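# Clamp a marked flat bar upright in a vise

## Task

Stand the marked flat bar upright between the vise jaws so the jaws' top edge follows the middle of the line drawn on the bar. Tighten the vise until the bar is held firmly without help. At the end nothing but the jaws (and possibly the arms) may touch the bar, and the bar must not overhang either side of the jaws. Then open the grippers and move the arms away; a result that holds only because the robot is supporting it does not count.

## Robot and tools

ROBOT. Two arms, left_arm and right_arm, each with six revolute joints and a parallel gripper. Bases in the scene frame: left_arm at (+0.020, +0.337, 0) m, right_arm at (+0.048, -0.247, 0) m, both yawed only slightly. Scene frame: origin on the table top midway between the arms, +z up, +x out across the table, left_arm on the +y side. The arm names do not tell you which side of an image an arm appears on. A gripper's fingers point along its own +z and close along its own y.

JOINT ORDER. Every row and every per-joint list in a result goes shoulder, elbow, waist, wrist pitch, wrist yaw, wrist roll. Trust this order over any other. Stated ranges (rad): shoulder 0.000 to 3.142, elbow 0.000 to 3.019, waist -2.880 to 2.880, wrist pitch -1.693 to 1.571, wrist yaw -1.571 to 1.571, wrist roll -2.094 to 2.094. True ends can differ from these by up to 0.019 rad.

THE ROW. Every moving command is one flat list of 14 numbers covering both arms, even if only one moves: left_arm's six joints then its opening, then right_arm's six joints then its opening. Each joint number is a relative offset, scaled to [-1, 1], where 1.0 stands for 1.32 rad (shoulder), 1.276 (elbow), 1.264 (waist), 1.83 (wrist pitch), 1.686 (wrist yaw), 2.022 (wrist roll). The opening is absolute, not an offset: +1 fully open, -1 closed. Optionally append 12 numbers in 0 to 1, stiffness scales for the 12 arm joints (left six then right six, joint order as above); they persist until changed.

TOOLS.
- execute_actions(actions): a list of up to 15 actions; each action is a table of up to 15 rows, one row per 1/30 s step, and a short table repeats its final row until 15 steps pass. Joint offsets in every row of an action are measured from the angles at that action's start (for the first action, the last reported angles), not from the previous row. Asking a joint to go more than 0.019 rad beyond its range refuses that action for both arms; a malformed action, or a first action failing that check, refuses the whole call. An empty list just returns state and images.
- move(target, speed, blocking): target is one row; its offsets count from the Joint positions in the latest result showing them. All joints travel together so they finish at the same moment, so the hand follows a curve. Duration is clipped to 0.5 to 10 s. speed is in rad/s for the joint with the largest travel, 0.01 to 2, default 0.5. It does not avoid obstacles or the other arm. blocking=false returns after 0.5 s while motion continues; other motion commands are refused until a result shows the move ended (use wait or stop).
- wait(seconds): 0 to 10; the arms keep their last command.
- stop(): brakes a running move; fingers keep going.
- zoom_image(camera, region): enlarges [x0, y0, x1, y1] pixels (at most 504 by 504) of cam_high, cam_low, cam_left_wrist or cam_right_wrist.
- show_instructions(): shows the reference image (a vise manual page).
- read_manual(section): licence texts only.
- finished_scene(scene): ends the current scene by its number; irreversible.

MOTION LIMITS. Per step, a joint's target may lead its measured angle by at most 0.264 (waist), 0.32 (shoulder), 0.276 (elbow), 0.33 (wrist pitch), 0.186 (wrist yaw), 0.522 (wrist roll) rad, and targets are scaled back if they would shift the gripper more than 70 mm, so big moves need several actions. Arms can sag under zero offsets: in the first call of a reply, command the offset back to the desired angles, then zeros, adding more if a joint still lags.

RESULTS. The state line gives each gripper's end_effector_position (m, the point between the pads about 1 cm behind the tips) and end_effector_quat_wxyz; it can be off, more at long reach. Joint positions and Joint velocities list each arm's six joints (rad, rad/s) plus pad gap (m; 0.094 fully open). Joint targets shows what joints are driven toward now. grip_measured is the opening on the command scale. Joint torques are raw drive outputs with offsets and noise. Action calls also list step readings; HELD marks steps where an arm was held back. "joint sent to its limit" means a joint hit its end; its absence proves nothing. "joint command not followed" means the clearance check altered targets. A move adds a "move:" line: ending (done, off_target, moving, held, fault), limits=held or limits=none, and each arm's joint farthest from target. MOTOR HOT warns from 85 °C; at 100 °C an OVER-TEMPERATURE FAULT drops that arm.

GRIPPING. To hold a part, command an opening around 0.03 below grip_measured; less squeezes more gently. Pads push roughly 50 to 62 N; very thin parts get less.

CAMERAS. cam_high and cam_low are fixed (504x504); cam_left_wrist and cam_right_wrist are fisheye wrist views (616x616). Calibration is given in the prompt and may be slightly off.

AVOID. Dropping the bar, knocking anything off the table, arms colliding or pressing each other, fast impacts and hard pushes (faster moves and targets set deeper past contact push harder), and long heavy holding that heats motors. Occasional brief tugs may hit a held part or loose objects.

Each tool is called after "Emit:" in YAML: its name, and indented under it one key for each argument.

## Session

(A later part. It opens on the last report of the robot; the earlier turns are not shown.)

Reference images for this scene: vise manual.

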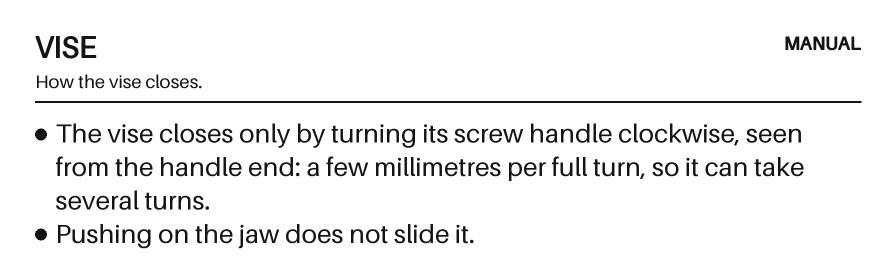

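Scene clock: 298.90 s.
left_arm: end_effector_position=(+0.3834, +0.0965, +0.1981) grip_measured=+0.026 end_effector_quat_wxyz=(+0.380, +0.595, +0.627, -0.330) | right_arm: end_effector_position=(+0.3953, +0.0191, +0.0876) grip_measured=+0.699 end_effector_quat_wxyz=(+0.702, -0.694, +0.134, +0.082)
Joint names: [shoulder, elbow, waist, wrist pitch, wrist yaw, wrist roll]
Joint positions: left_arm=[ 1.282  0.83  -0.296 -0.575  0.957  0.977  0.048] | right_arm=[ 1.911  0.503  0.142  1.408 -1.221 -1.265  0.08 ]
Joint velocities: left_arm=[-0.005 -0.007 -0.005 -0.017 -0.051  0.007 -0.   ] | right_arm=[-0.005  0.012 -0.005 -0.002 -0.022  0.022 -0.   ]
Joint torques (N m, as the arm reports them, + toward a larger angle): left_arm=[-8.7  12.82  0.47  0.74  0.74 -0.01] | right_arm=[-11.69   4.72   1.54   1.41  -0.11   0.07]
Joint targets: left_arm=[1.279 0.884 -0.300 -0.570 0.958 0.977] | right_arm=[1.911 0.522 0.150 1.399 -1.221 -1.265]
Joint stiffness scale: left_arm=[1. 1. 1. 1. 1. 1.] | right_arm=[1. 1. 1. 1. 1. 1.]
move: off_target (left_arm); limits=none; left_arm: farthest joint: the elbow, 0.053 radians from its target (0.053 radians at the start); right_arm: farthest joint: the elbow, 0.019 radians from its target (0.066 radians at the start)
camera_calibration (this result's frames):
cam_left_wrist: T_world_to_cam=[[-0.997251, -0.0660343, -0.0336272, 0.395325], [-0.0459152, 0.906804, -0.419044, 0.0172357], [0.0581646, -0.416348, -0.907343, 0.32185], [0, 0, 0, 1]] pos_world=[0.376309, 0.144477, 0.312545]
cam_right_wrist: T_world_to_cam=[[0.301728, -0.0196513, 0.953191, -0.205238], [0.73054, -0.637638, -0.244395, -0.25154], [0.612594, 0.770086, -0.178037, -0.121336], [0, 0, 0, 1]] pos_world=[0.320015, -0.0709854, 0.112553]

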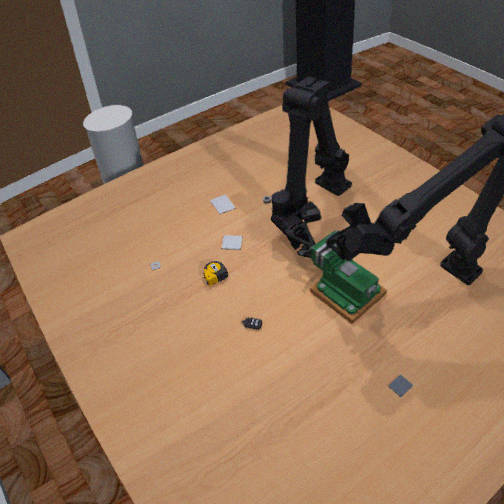

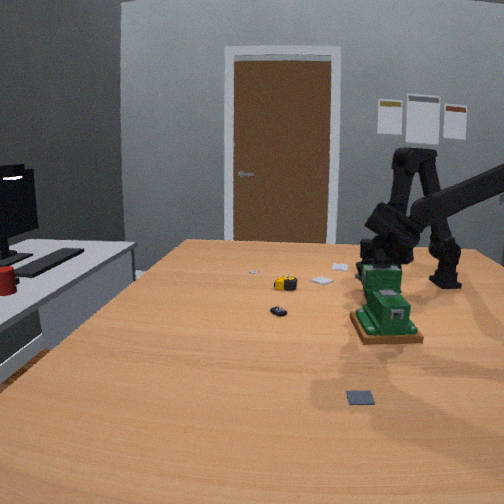

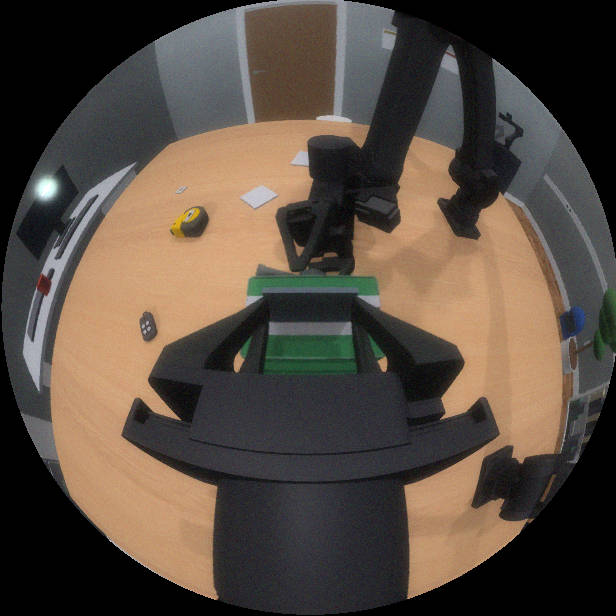

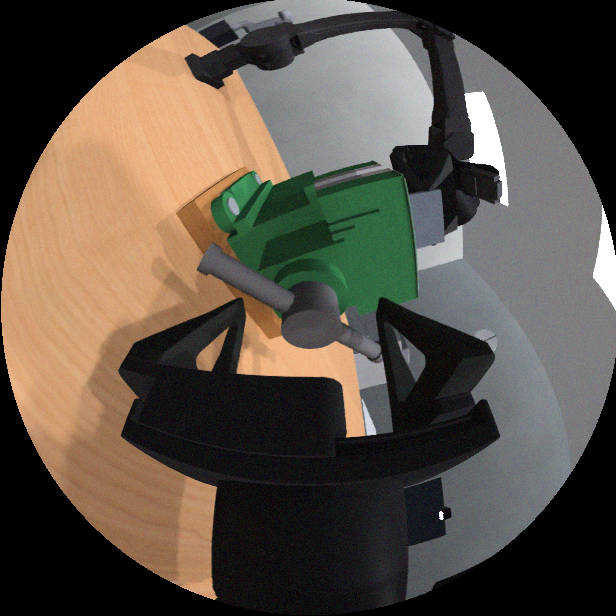

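Emit:
move:
  target: [-0.002,0.0455,-0.003,0.003,0.001,0,-0.01, 0.0,0.005,0.003,0.002,0.002,0.99,0.1]
  speed: 1.8

Emit:
move:
  target: [-0.002,0.0425,-0.003,0.003,0.001,0,-0.01, 0.0,0.005,0.002,0.002,0.003,0.674,0.1]
  speed: 1.8

Scene clock: 301.90 s.
left_arm: end_effector_position=(+0.3846, +0.0961, +0.1999) grip_measured=+0.026 end_effector_quat_wxyz=(+0.381, +0.595, +0.626, -0.329) | right_arm: end_effector_position=(+0.3954, +0.0185, +0.0869) grip_measured=+0.101 end_effector_quat_wxyz=(+0.318, -0.272, +0.654, +0.631)
Joint names: [shoulder, elbow, waist, wrist pitch, wrist yaw, wrist roll]
Joint positions: left_arm=[ 1.282  0.835 -0.296 -0.575  0.957  0.977  0.048] | right_arm=[ 1.911  0.503  0.14   1.403 -1.223  0.703  0.052]
Joint velocities: left_arm=[ 0.005 -0.017 -0.005  0.007 -0.007 -0.007  0.   ] | right_arm=[-0.005  0.002  0.005 -0.007  0.007 -0.007  0.   ]
Joint torques (N m, as the arm reports them, + toward a larger angle): left_arm=[-8.87 12.85 -0.54  0.63  0.82 -0.03] | right_arm=[-11.97   3.74   1.19   2.41   0.13   0.27]
Joint targets: left_arm=[1.279 0.888 -0.300 -0.570 0.958 0.977] | right_arm=[1.911 0.509 0.146 1.411 -1.217 0.737]
Joint stiffness scale: left_arm=[1. 1. 1. 1. 1. 1.] | right_arm=[1. 1. 1. 1. 1. 1.]
move: off_target (left_arm, right_arm); limits=none; left_arm: farthest joint: the elbow, 0.053 radians from its target (0.058 radians at the start); right_arm: farthest joint: the wrist roll, 0.033 radians from its target (2.001 radians at the start)
camera_calibration (this result's frames):
cam_left_wrist: T_world_to_cam=[[-0.997106, -0.0660719, -0.0376075, 0.39738], [-0.0442109, 0.906362, -0.420183, 0.0179721], [0.0618483, -0.417304, -0.90666, 0.321828], [0, 0, 0, 1]] pos_world=[0.37712, 0.144267, 0.314284]
cam_right_wrist: T_world_to_cam=[[0.75677, -0.0545999, -0.651396, -0.244456], [-0.570118, -0.542631, -0.61686, 0.29271], [-0.319788, 0.838195, -0.441776, 0.269296], [0, 0, 0, 1]] pos_world=[0.437994, -0.0802357, 0.140292]

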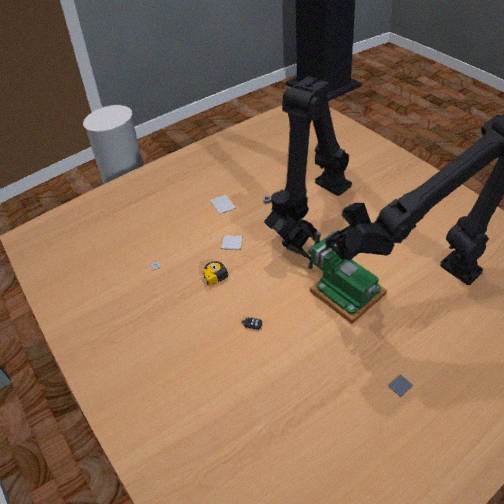

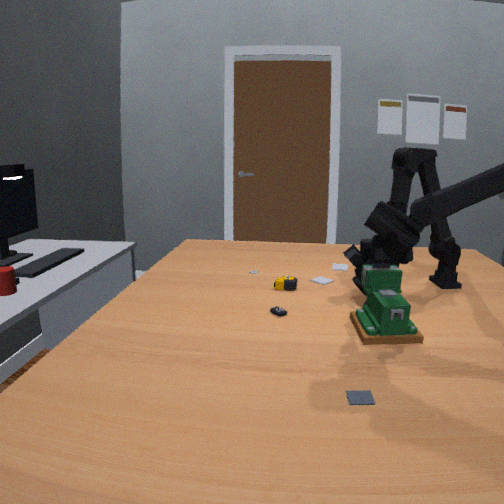

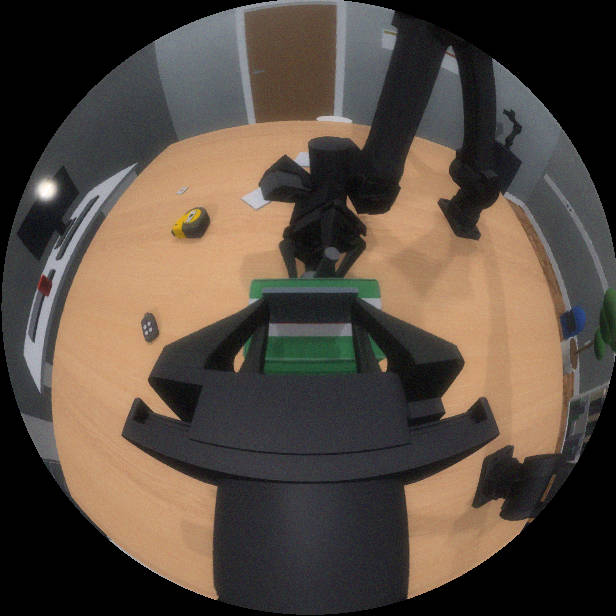

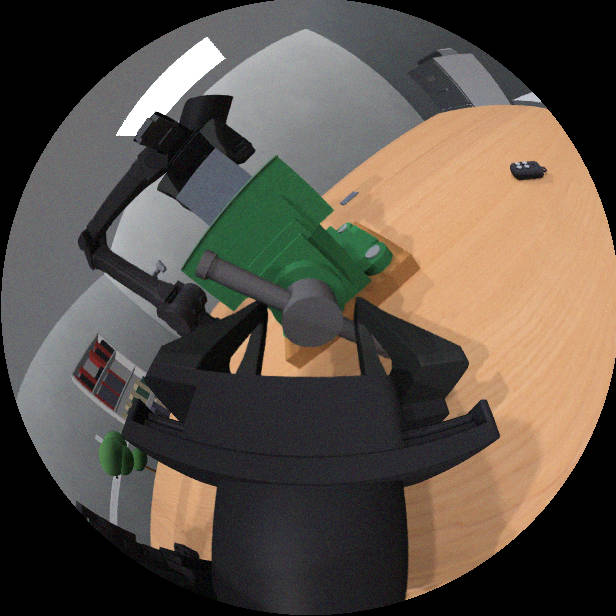

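Scene clock: 303.80 s.
left_arm: end_effector_position=(+0.3838, +0.0964, +0.1988) grip_measured=+0.026 end_effector_quat_wxyz=(+0.380, +0.595, +0.626, -0.330) | right_arm: end_effector_position=(+0.3962, +0.0184, +0.0869) grip_measured=+0.101 end_effector_quat_wxyz=(-0.136, +0.190, +0.682, +0.693)
Joint names: [shoulder, elbow, waist, wrist pitch, wrist yaw, wrist roll]
Joint positions: left_arm=[ 1.282  0.832 -0.296 -0.575  0.957  0.977  0.048] | right_arm=[ 1.911  0.503  0.14   1.403 -1.219  2.032  0.052]
Joint velocities: left_arm=[-0.005  0.017 -0.005  0.007 -0.037 -0.051  0.   ] | right_arm=[-0.005 -0.002 -0.005 -0.002 -0.051  0.051 -0.001]
Joint torques (N m, as the arm reports them, + toward a larger angle): left_arm=[-9.06 12.99 -0.14  0.75  0.77 -0.1 ] | right_arm=[-12.05   3.75   0.9    2.19  -0.09   0.27]
Joint targets: left_arm=[1.279 0.889 -0.300 -0.570 0.958 0.977] | right_arm=[1.911 0.509 0.143 1.406 -1.218 2.066]
Joint stiffness scale: left_arm=[1. 1. 1. 1. 1. 1.] | right_arm=[1. 1. 1. 1. 1. 1.]
move: off_target (left_arm, right_arm); limits=none; left_arm: farthest joint: the elbow, 0.057 radians from its target (0.055 radians at the start); right_arm: farthest joint: the wrist roll, 0.034 radians from its target (1.362 radians at the start)
camera_calibration (this result's frames):
cam_left_wrist: T_world_to_cam=[[-0.9972, -0.0660475, -0.0350747, 0.396072], [-0.045296, 0.906644, -0.419459, 0.0175039], [0.0595044, -0.416696, -0.907096, 0.321843], [0, 0, 0, 1]] pos_world=[0.376605, 0.1444, 0.313177]
cam_right_wrist: T_world_to_cam=[[-0.448702, 0.035842, -0.892962, 0.251875], [-0.77007, -0.522545, 0.365976, 0.28657], [-0.453495, 0.851858, 0.262068, 0.261157], [0, 0, 0, 1]] pos_world=[0.45213, -0.0817512, 0.0515962]

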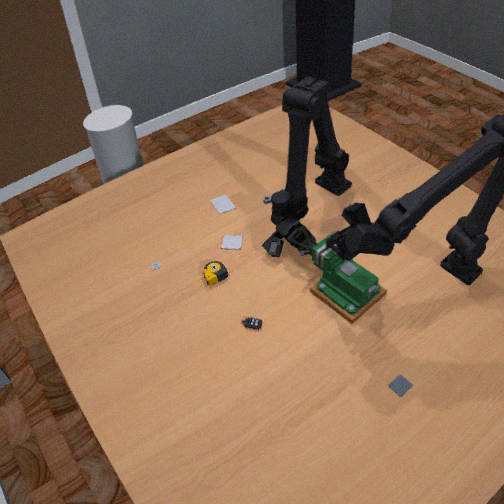

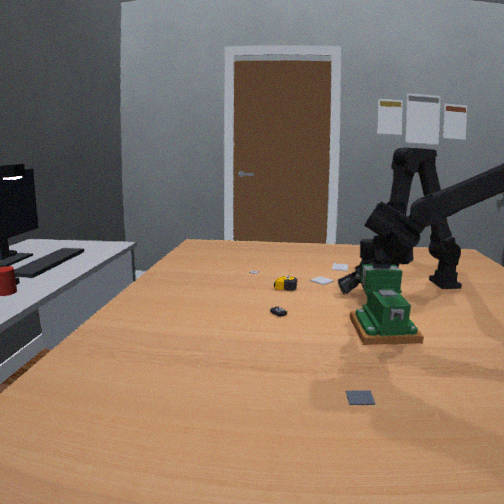

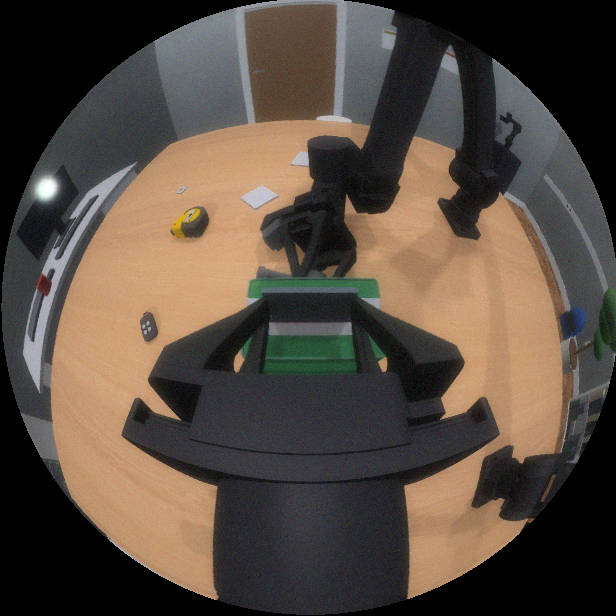

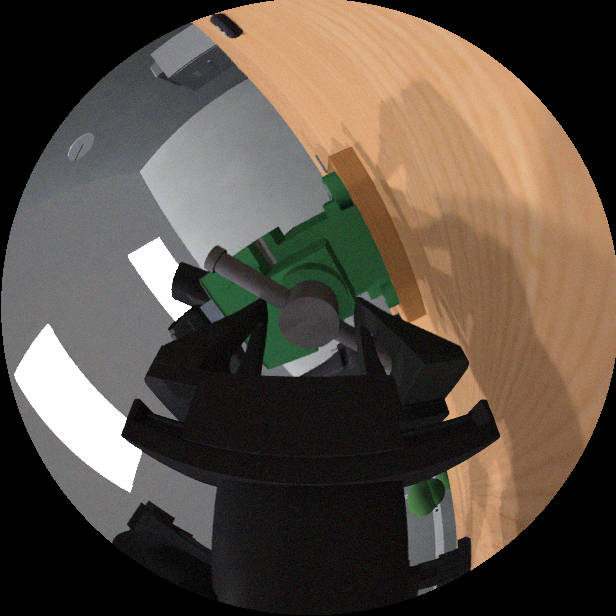

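Emit:
zoom_image:
  camera: "cam_right_wrist"
  region: [180, 200, 300, 300]

Emit:
zoom_image:
  camera: "cam_left_wrist"
  region: [230, 260, 400, 380]

Region (180, 200, 300, 300) of cam_right_wrist's 616x616 image, scaled by 4.200, with more detail than that image has.

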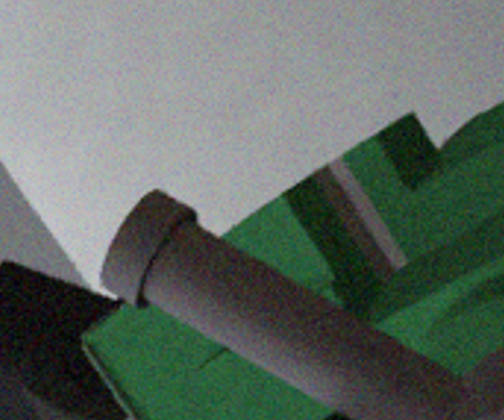

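Region (230, 260, 400, 380) of cam_left_wrist's 616x616 image, scaled by 2.965, with more detail than that image has; it fills the top 356 rows of this view, and the rest is white.

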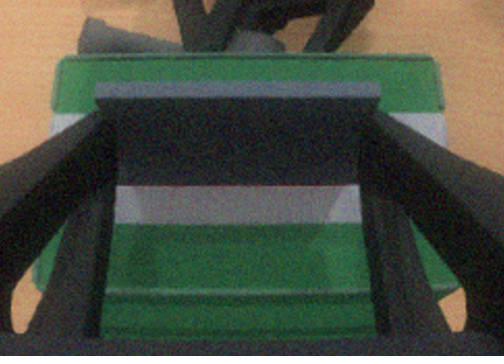

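Emit:
move:
  target: [-0.002,0.043,-0.003,0.003,0.001,0,-0.01, 0.0,-0.0415,-0.064,0.036,0.0,-0.99,0.7]
  speed: 2.0

Emit:
move:
  target: [-0.002,0.043,-0.003,0.003,0.001,0,-0.01, 0.0,0.005,0.0,0.002,0.0,-0.655,0.7]
  speed: 2.0

Emit:
move:
  target: [-0.002,0.043,-0.003,0.003,0.001,0,-0.01, 0.0,0.0525,0.068,-0.031,0.0,0.0,0.7]
  speed: 0.13

Scene clock: 308.93 s.
left_arm: end_effector_position=(+0.3841, +0.0963, +0.1991) grip_measured=+0.026 end_effector_quat_wxyz=(+0.381, +0.595, +0.626, -0.330) | right_arm: end_effector_position=(+0.3975, -0.0101, +0.0852) grip_measured=+0.699 end_effector_quat_wxyz=(+0.525, -0.449, +0.547, +0.474)
Joint names: [shoulder, elbow, waist, wrist pitch, wrist yaw, wrist roll]
Joint positions: left_arm=[ 1.282  0.833 -0.296 -0.575  0.957  0.977  0.048] | right_arm=[ 1.911  0.458  0.07   1.452 -1.218  0.046  0.08 ]
Joint velocities: left_arm=[-0.015  0.012 -0.005 -0.007  0.007 -0.022  0.   ] | right_arm=[-0.015  0.007 -0.005 -0.012 -0.007 -0.022 -0.   ]
Joint torques (N m, as the arm reports them, + toward a larger angle): left_arm=[-9.25 12.89 -0.72  0.84  0.79 -0.04] | right_arm=[-11.4    1.87  -0.42   2.69  -0.12  -0.21]
Joint targets: left_arm=[1.279 0.887 -0.300 -0.570 0.958 0.977] | right_arm=[1.911 0.450 0.059 1.468 -1.219 0.030]
Joint stiffness scale: left_arm=[1. 1. 1. 1. 1. 1.] | right_arm=[1. 1. 1. 1. 1. 1.]
move: off_target (left_arm); limits=none; left_arm: farthest joint: the elbow, 0.054 radians from its target (0.055 radians at the start); right_arm: farthest joint: the wrist pitch, 0.017 radians from its target (0.066 radians at the start)
camera_calibration (this result's frames):
cam_left_wrist: T_world_to_cam=[[-0.997174, -0.0660543, -0.0357984, 0.396446], [-0.0449862, 0.906563, -0.419666, 0.0176378], [0.0601742, -0.41687, -0.906972, 0.321839], [0, 0, 0, 1]] pos_world=[0.376752, 0.144362, 0.313493]
cam_right_wrist: T_world_to_cam=[[0.988209, -0.145573, -0.0474576, -0.393047], [-0.123001, -0.570179, -0.81226, 0.115953], [0.091184, 0.80852, -0.581362, 0.1414], [0, 0, 0, 1]] pos_world=[0.389781, -0.105428, 0.157736]

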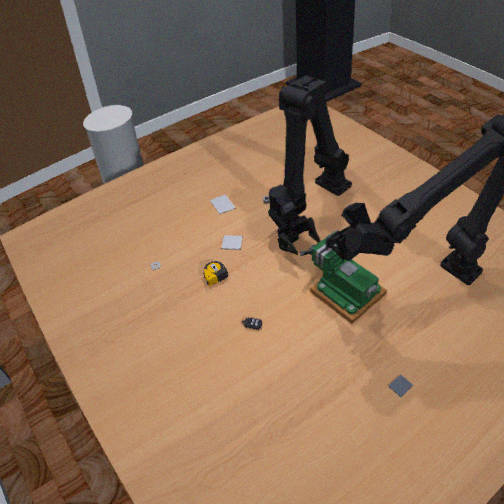

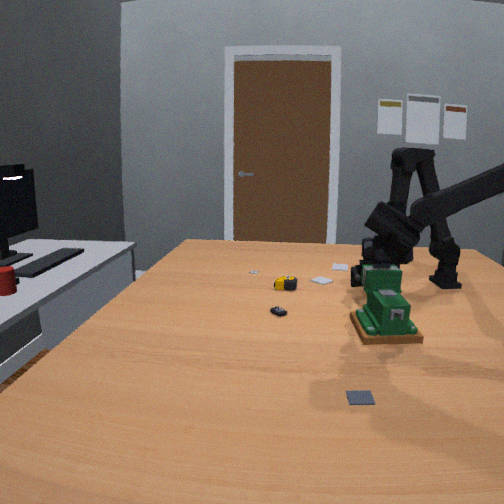

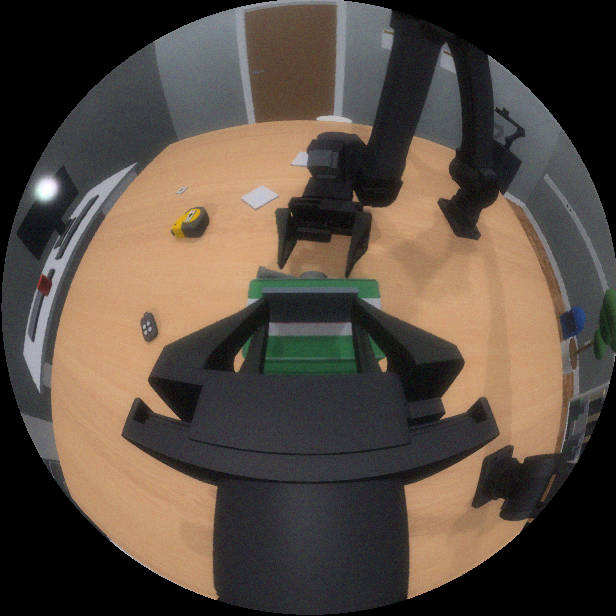

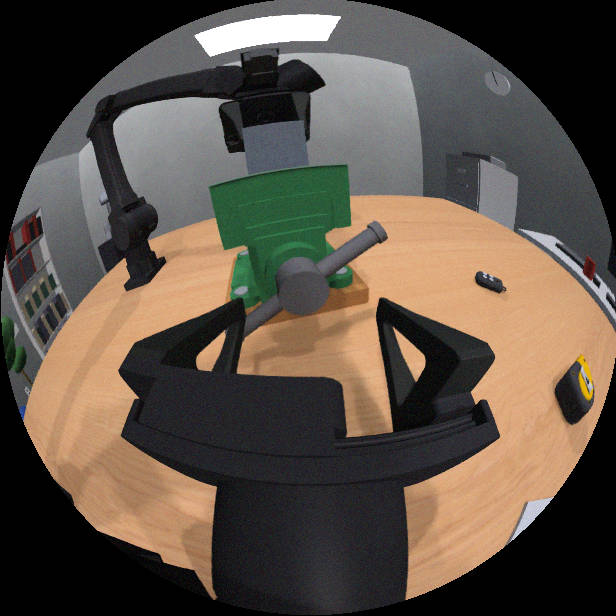

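Scene clock: 310.77 s.
left_arm: end_effector_position=(+0.3844, +0.0962, +0.1996) grip_measured=+0.026 end_effector_quat_wxyz=(+0.381, +0.595, +0.626, -0.330) | right_arm: end_effector_position=(+0.3975, -0.0101, +0.0852) grip_measured=+0.699 end_effector_quat_wxyz=(+0.705, -0.689, +0.161, +0.057)
Joint names: [shoulder, elbow, waist, wrist pitch, wrist yaw, wrist roll]
Joint positions: left_arm=[ 1.282  0.834 -0.296 -0.575  0.957  0.977  0.048] | right_arm=[ 1.911  0.458  0.07   1.452 -1.218 -1.262  0.08 ]
Joint velocities: left_arm=[-0.015 -0.017 -0.024 -0.002  0.022  0.007 -0.   ] | right_arm=[ 0.005  0.012 -0.015  0.017 -0.037  0.037  0.   ]
Joint torques (N m, as the arm reports them, + toward a larger angle): left_arm=[-9.97 12.8   0.05  0.84  0.78 -0.05] | right_arm=[-11.27   3.14   0.63   2.02  -0.11  -0.14]
Joint targets: left_arm=[1.279 0.888 -0.300 -0.570 0.958 0.977] | right_arm=[1.911 0.464 0.070 1.456 -1.218 -1.278]
Joint stiffness scale: left_arm=[1. 1. 1. 1. 1. 1.] | right_arm=[1. 1. 1. 1. 1. 1.]
move: off_target (left_arm); limits=none; left_arm: farthest joint: the elbow, 0.054 radians from its target (0.055 radians at the start); right_arm: farthest joint: the wrist roll, 0.016 radians from its target (1.325 radians at the start)
camera_calibration (this result's frames):
cam_left_wrist: T_world_to_cam=[[-0.997133, -0.0660647, -0.0368839, 0.397006], [-0.0445211, 0.906442, -0.419977, 0.0178385], [0.0611787, -0.417131, -0.906785, 0.321833], [0, 0, 0, 1]] pos_world=[0.376973, 0.144305, 0.313968]
cam_right_wrist: T_world_to_cam=[[0.302289, -0.0424376, 0.952271, -0.204524], [0.680127, -0.69035, -0.246665, -0.252657], [0.667868, 0.72223, -0.179822, -0.122889], [0, 0, 0, 1]] pos_world=[0.315738, -0.0943473, 0.110343]

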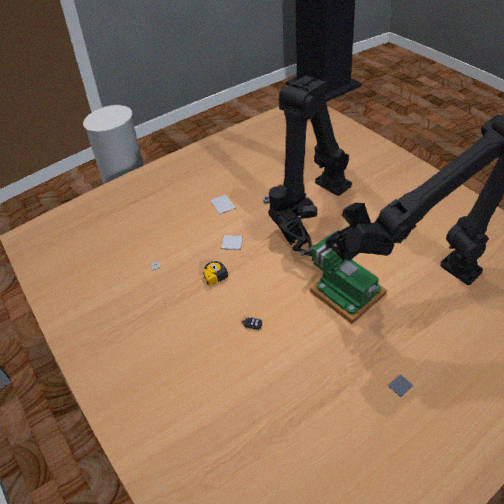

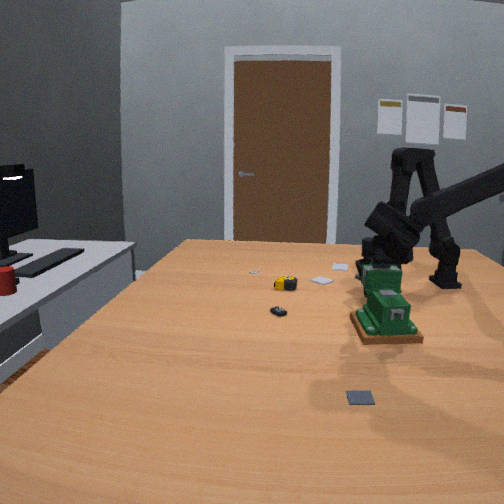

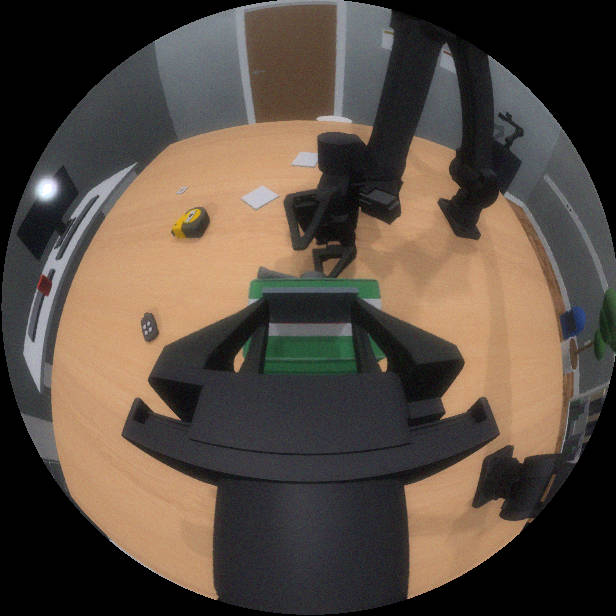

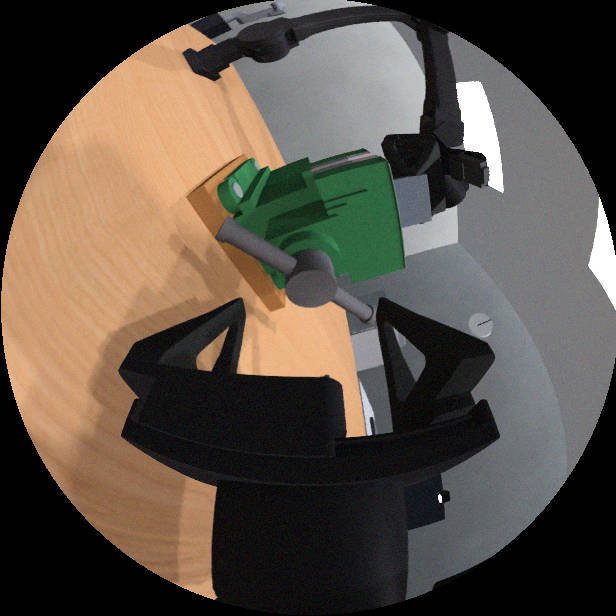

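Scene clock: 311.77 s.
left_arm: end_effector_position=(+0.3844, +0.0962, +0.1996) grip_measured=+0.026 end_effector_quat_wxyz=(+0.381, +0.595, +0.626, -0.330) | right_arm: end_effector_position=(+0.3953, +0.0214, +0.0877) grip_measured=+0.699 end_effector_quat_wxyz=(+0.702, -0.694, +0.134, +0.084)
Joint names: [shoulder, elbow, waist, wrist pitch, wrist yaw, wrist roll]
Joint positions: left_arm=[ 1.282  0.834 -0.296 -0.575  0.957  0.977  0.048] | right_arm=[ 1.911  0.506  0.148  1.404 -1.218 -1.262  0.08 ]
Joint velocities: left_arm=[-0.005 -0.002 -0.015  0.012 -0.022  0.051 -0.   ] | right_arm=[-0.005 -0.007 -0.005  0.012  0.037  0.007  0.   ]
Joint torques (N m, as the arm reports them, + toward a larger angle): left_arm=[-9.01 12.72 -0.72  0.78  0.76 -0.04] | right_arm=[-12.21   4.86   1.45   1.44  -0.11   0.07]
Joint targets: left_arm=[1.279 0.889 -0.300 -0.570 0.958 0.977] | right_arm=[1.911 0.525 0.156 1.395 -1.218 -1.262]
Joint stiffness scale: left_arm=[1. 1. 1. 1. 1. 1.] | right_arm=[1. 1. 1. 1. 1. 1.]
move: off_target (left_arm); limits=none; left_arm: farthest joint: the elbow, 0.055 radians from its target (0.055 radians at the start); right_arm: farthest joint: the elbow, 0.019 radians from its target (0.067 radians at the start)
camera_calibration (this result's frames):
cam_left_wrist: T_world_to_cam=[[-0.997133, -0.0660647, -0.0368839, 0.397006], [-0.0445211, 0.906442, -0.419977, 0.0178385], [0.0611787, -0.417131, -0.906785, 0.321833], [0, 0, 0, 1]] pos_world=[0.376973, 0.144305, 0.313968]
cam_right_wrist: T_world_to_cam=[[0.304673, -0.0188084, 0.952271, -0.206438], [0.731739, -0.635386, -0.246665, -0.250405], [0.609699, 0.771966, -0.179822, -0.121823], [0, 0, 0, 1]] pos_world=[0.320402, -0.0689432, 0.112912]

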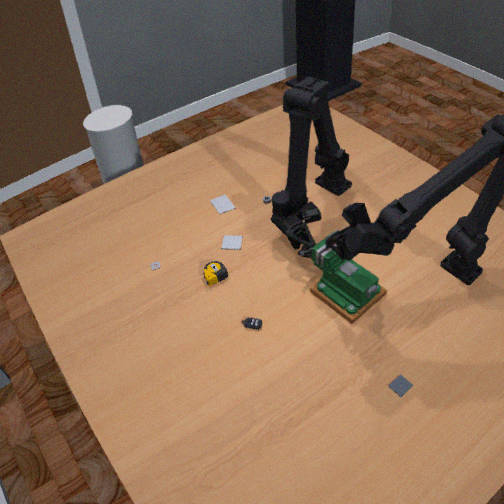

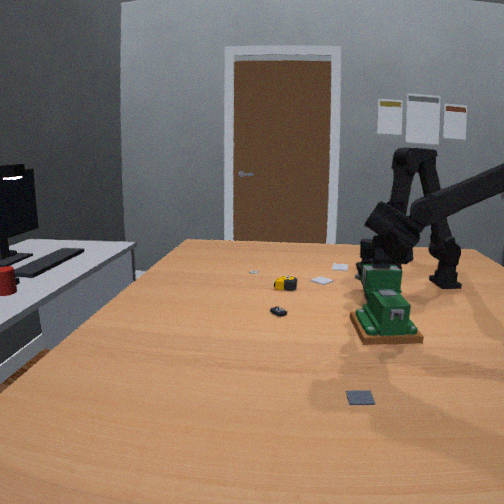

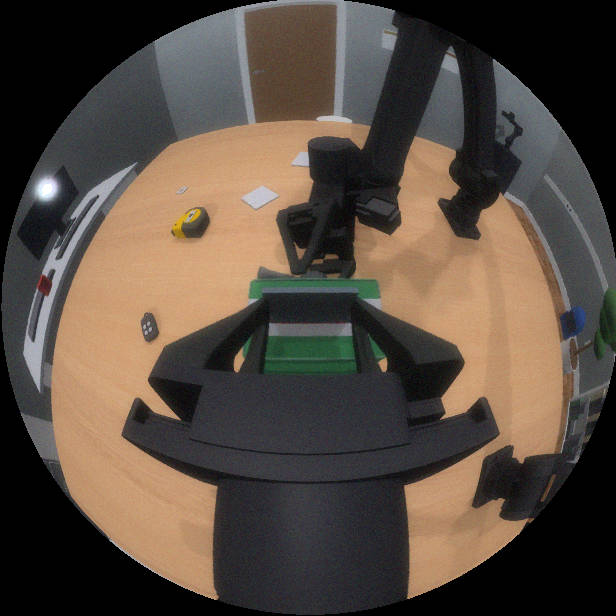

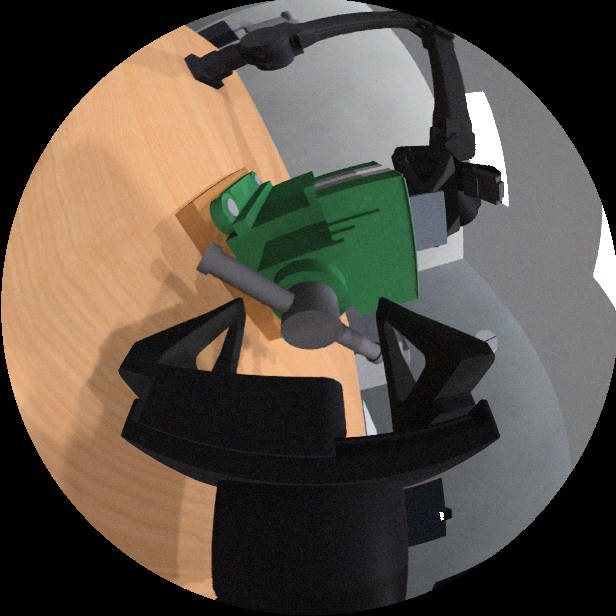

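Emit:
zoom_image:
  camera: "cam_right_wrist"
  region: [290, 140, 430, 230]

Emit:
move:
  target: [-0.002,0.043,-0.003,0.003,0.001,0,-0.01, 0.0,0.005,0.003,0.002,0.0,0.99,0.1]
  speed: 1.8

Emit:
move:
  target: [-0.002,0.043,-0.003,0.003,0.001,0,-0.01, 0.0,0.005,0.002,0.002,0.002,0.672,0.1]
  speed: 1.5

Region (290, 140, 430, 230) of cam_right_wrist's 616x616 image, scaled by 3.600, with more detail than that image has; it fills the top 324 rows of this view, and the rest is white.

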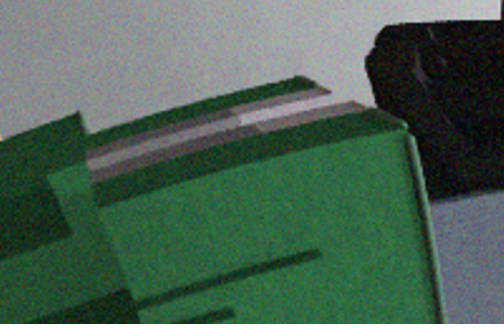

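Scene clock: 314.90 s.
left_arm: end_effector_position=(+0.3848, +0.0961, +0.2001) grip_measured=+0.026 end_effector_quat_wxyz=(+0.382, +0.595, +0.626, -0.329) | right_arm: end_effector_position=(+0.3952, +0.0208, +0.0868) grip_measured=+0.101 end_effector_quat_wxyz=(+0.316, -0.272, +0.654, +0.632)
Joint names: [shoulder, elbow, waist, wrist pitch, wrist yaw, wrist roll]
Joint positions: left_arm=[ 1.282  0.835 -0.296 -0.575  0.957  0.977  0.048] | right_arm=[ 1.911  0.506  0.146  1.399 -1.222  0.706  0.052]
Joint velocities: left_arm=[-0.005 -0.012 -0.005 -0.012 -0.022 -0.066  0.001] | right_arm=[-0.015 -0.017  0.005  0.007 -0.066  0.022 -0.001]
Joint torques (N m, as the arm reports them, + toward a larger angle): left_arm=[-8.69 12.73  0.76  0.87  0.82 -0.03] | right_arm=[-12.01   3.77   1.16   2.44   0.03   0.24]
Joint targets: left_arm=[1.279 0.889 -0.300 -0.570 0.958 0.977] | right_arm=[1.911 0.512 0.152 1.408 -1.218 0.740]
Joint stiffness scale: left_arm=[1. 1. 1. 1. 1. 1.] | right_arm=[1. 1. 1. 1. 1. 1.]
move: off_target (left_arm, right_arm); limits=none; left_arm: farthest joint: the elbow, 0.054 radians from its target (0.055 radians at the start); right_arm: farthest joint: the wrist roll, 0.034 radians from its target (2.002 radians at the start)
camera_calibration (this result's frames):
cam_left_wrist: T_world_to_cam=[[-0.997092, -0.0660755, -0.0379693, 0.397566], [-0.0440558, 0.906321, -0.420286, 0.0180389], [0.062183, -0.417391, -0.906597, 0.321826], [0, 0, 0, 1]] pos_world=[0.377193, 0.144248, 0.314443]
cam_right_wrist: T_world_to_cam=[[0.754537, -0.0515194, -0.654232, -0.243175], [-0.570155, -0.545102, -0.614644, 0.293686], [-0.324957, 0.836786, -0.440673, 0.269279], [0, 0, 0, 1]] pos_world=[0.438435, -0.0777677, 0.140084]

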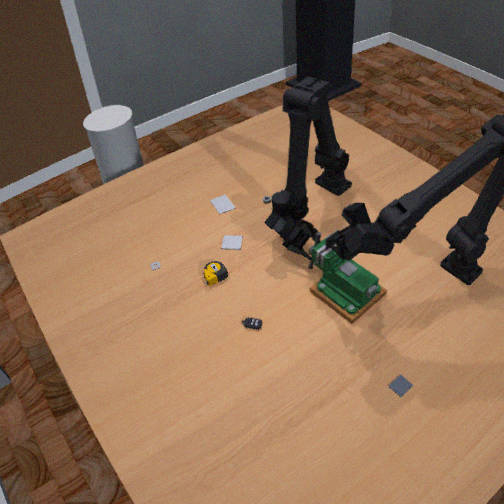

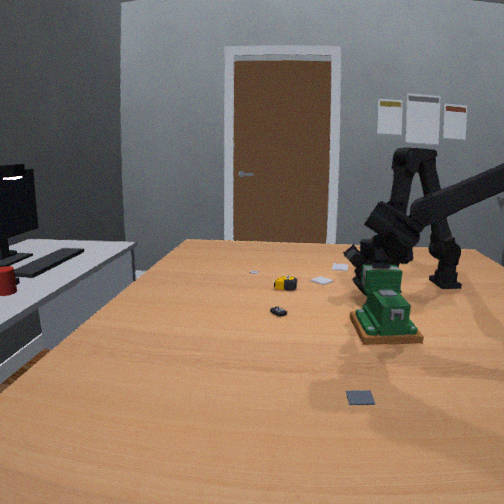

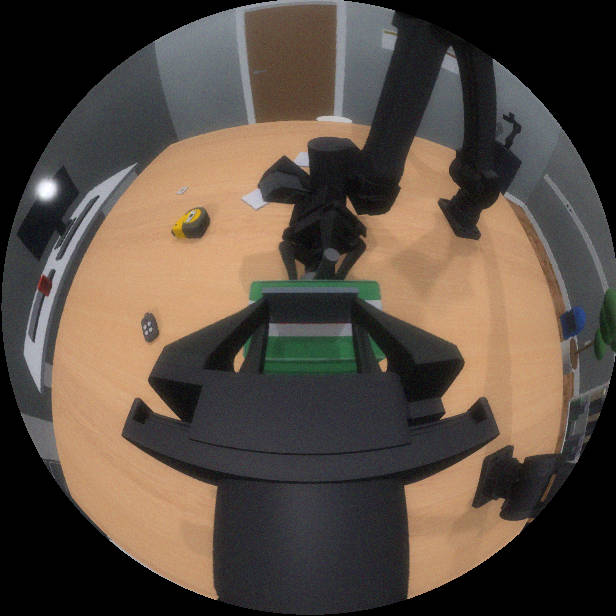

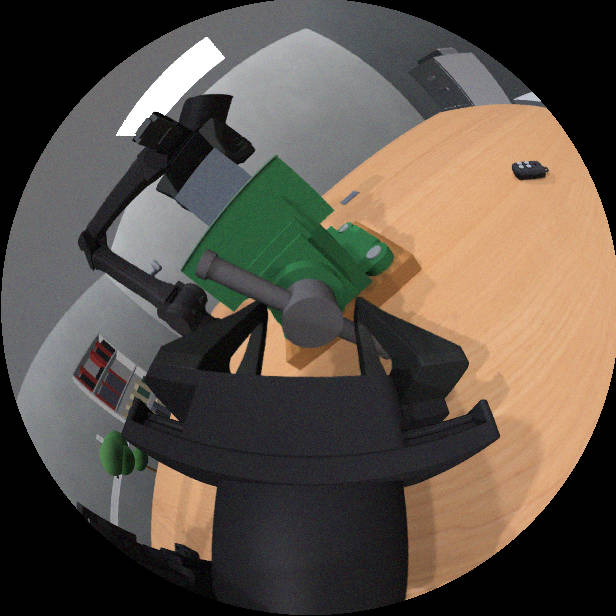

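Scene clock: 316.90 s.
left_arm: end_effector_position=(+0.3850, +0.0961, +0.2004) grip_measured=+0.026 end_effector_quat_wxyz=(+0.382, +0.595, +0.625, -0.329) | right_arm: end_effector_position=(+0.3959, +0.0206, +0.0868) grip_measured=+0.101 end_effector_quat_wxyz=(-0.138, +0.189, +0.682, +0.693)
Joint names: [shoulder, elbow, waist, wrist pitch, wrist yaw, wrist roll]
Joint positions: left_arm=[ 1.282  0.836 -0.296 -0.575  0.957  0.977  0.048] | right_arm=[ 1.911  0.506  0.146  1.399 -1.218  2.03   0.052]
Joint velocities: left_arm=[ 0.005  0.002 -0.015 -0.012 -0.051  0.037 -0.   ] | right_arm=[-0.015 -0.002 -0.015  0.012 -0.022  0.007 -0.001]
Joint torques (N m, as the arm reports them, + toward a larger angle): left_arm=[-9.6  12.77  0.37  0.76  0.8  -0.09] | right_arm=[-12.05   3.78   0.96   2.2   -0.11   0.24]
Joint targets: left_arm=[1.279 0.890 -0.300 -0.570 0.958 0.977] | right_arm=[1.911 0.512 0.149 1.402 -1.218 2.065]
Joint stiffness scale: left_arm=[1. 1. 1. 1. 1. 1.] | right_arm=[1. 1. 1. 1. 1. 1.]
move: off_target (left_arm, right_arm); limits=none; left_arm: farthest joint: the elbow, 0.054 radians from its target (0.055 radians at the start); right_arm: farthest joint: the wrist roll, 0.035 radians from its target (1.359 radians at the start)
camera_calibration (this result's frames):
cam_left_wrist: T_world_to_cam=[[-0.997064, -0.0660829, -0.0386929, 0.39794], [-0.0437453, 0.906241, -0.420493, 0.0181724], [0.0628525, -0.417565, -0.906471, 0.32182], [0, 0, 0, 1]] pos_world=[0.377339, 0.14421, 0.31476]
cam_right_wrist: T_world_to_cam=[[-0.448497, 0.0332314, -0.893166, 0.251615], [-0.767622, -0.526203, 0.365878, 0.286633], [-0.457828, 0.84971, 0.26151, 0.261015], [0, 0, 0, 1]] pos_world=[0.452374, -0.0793215, 0.0516035]

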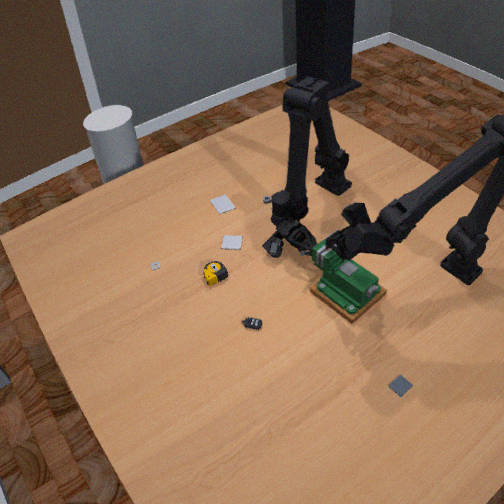

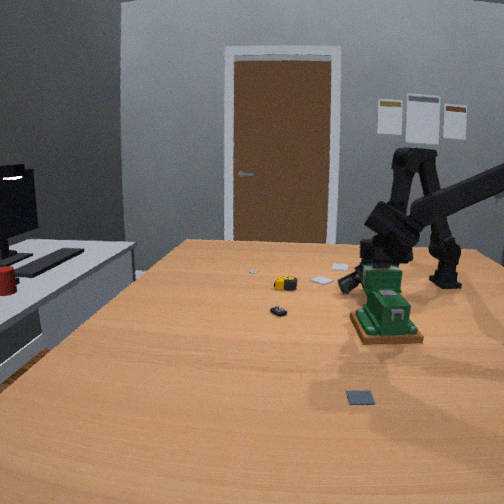

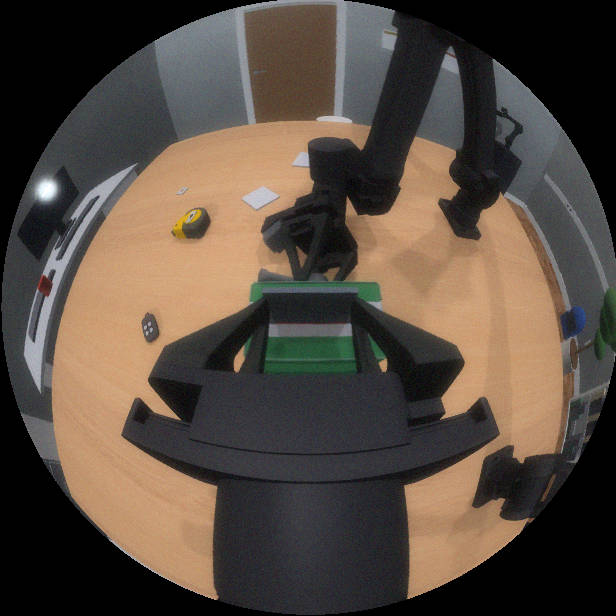

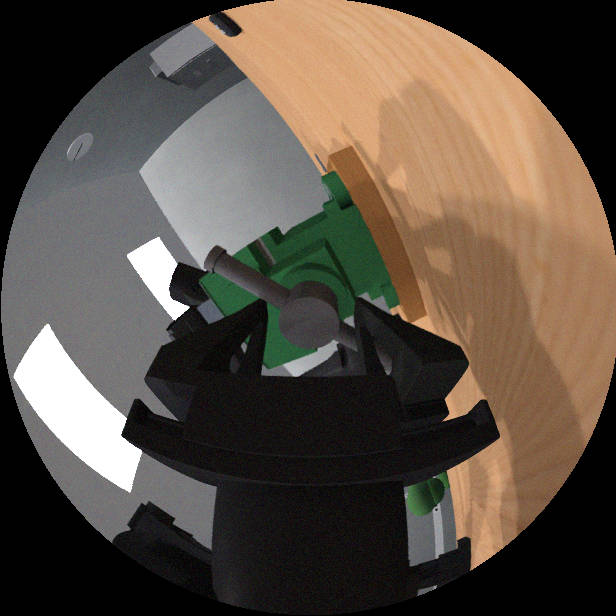

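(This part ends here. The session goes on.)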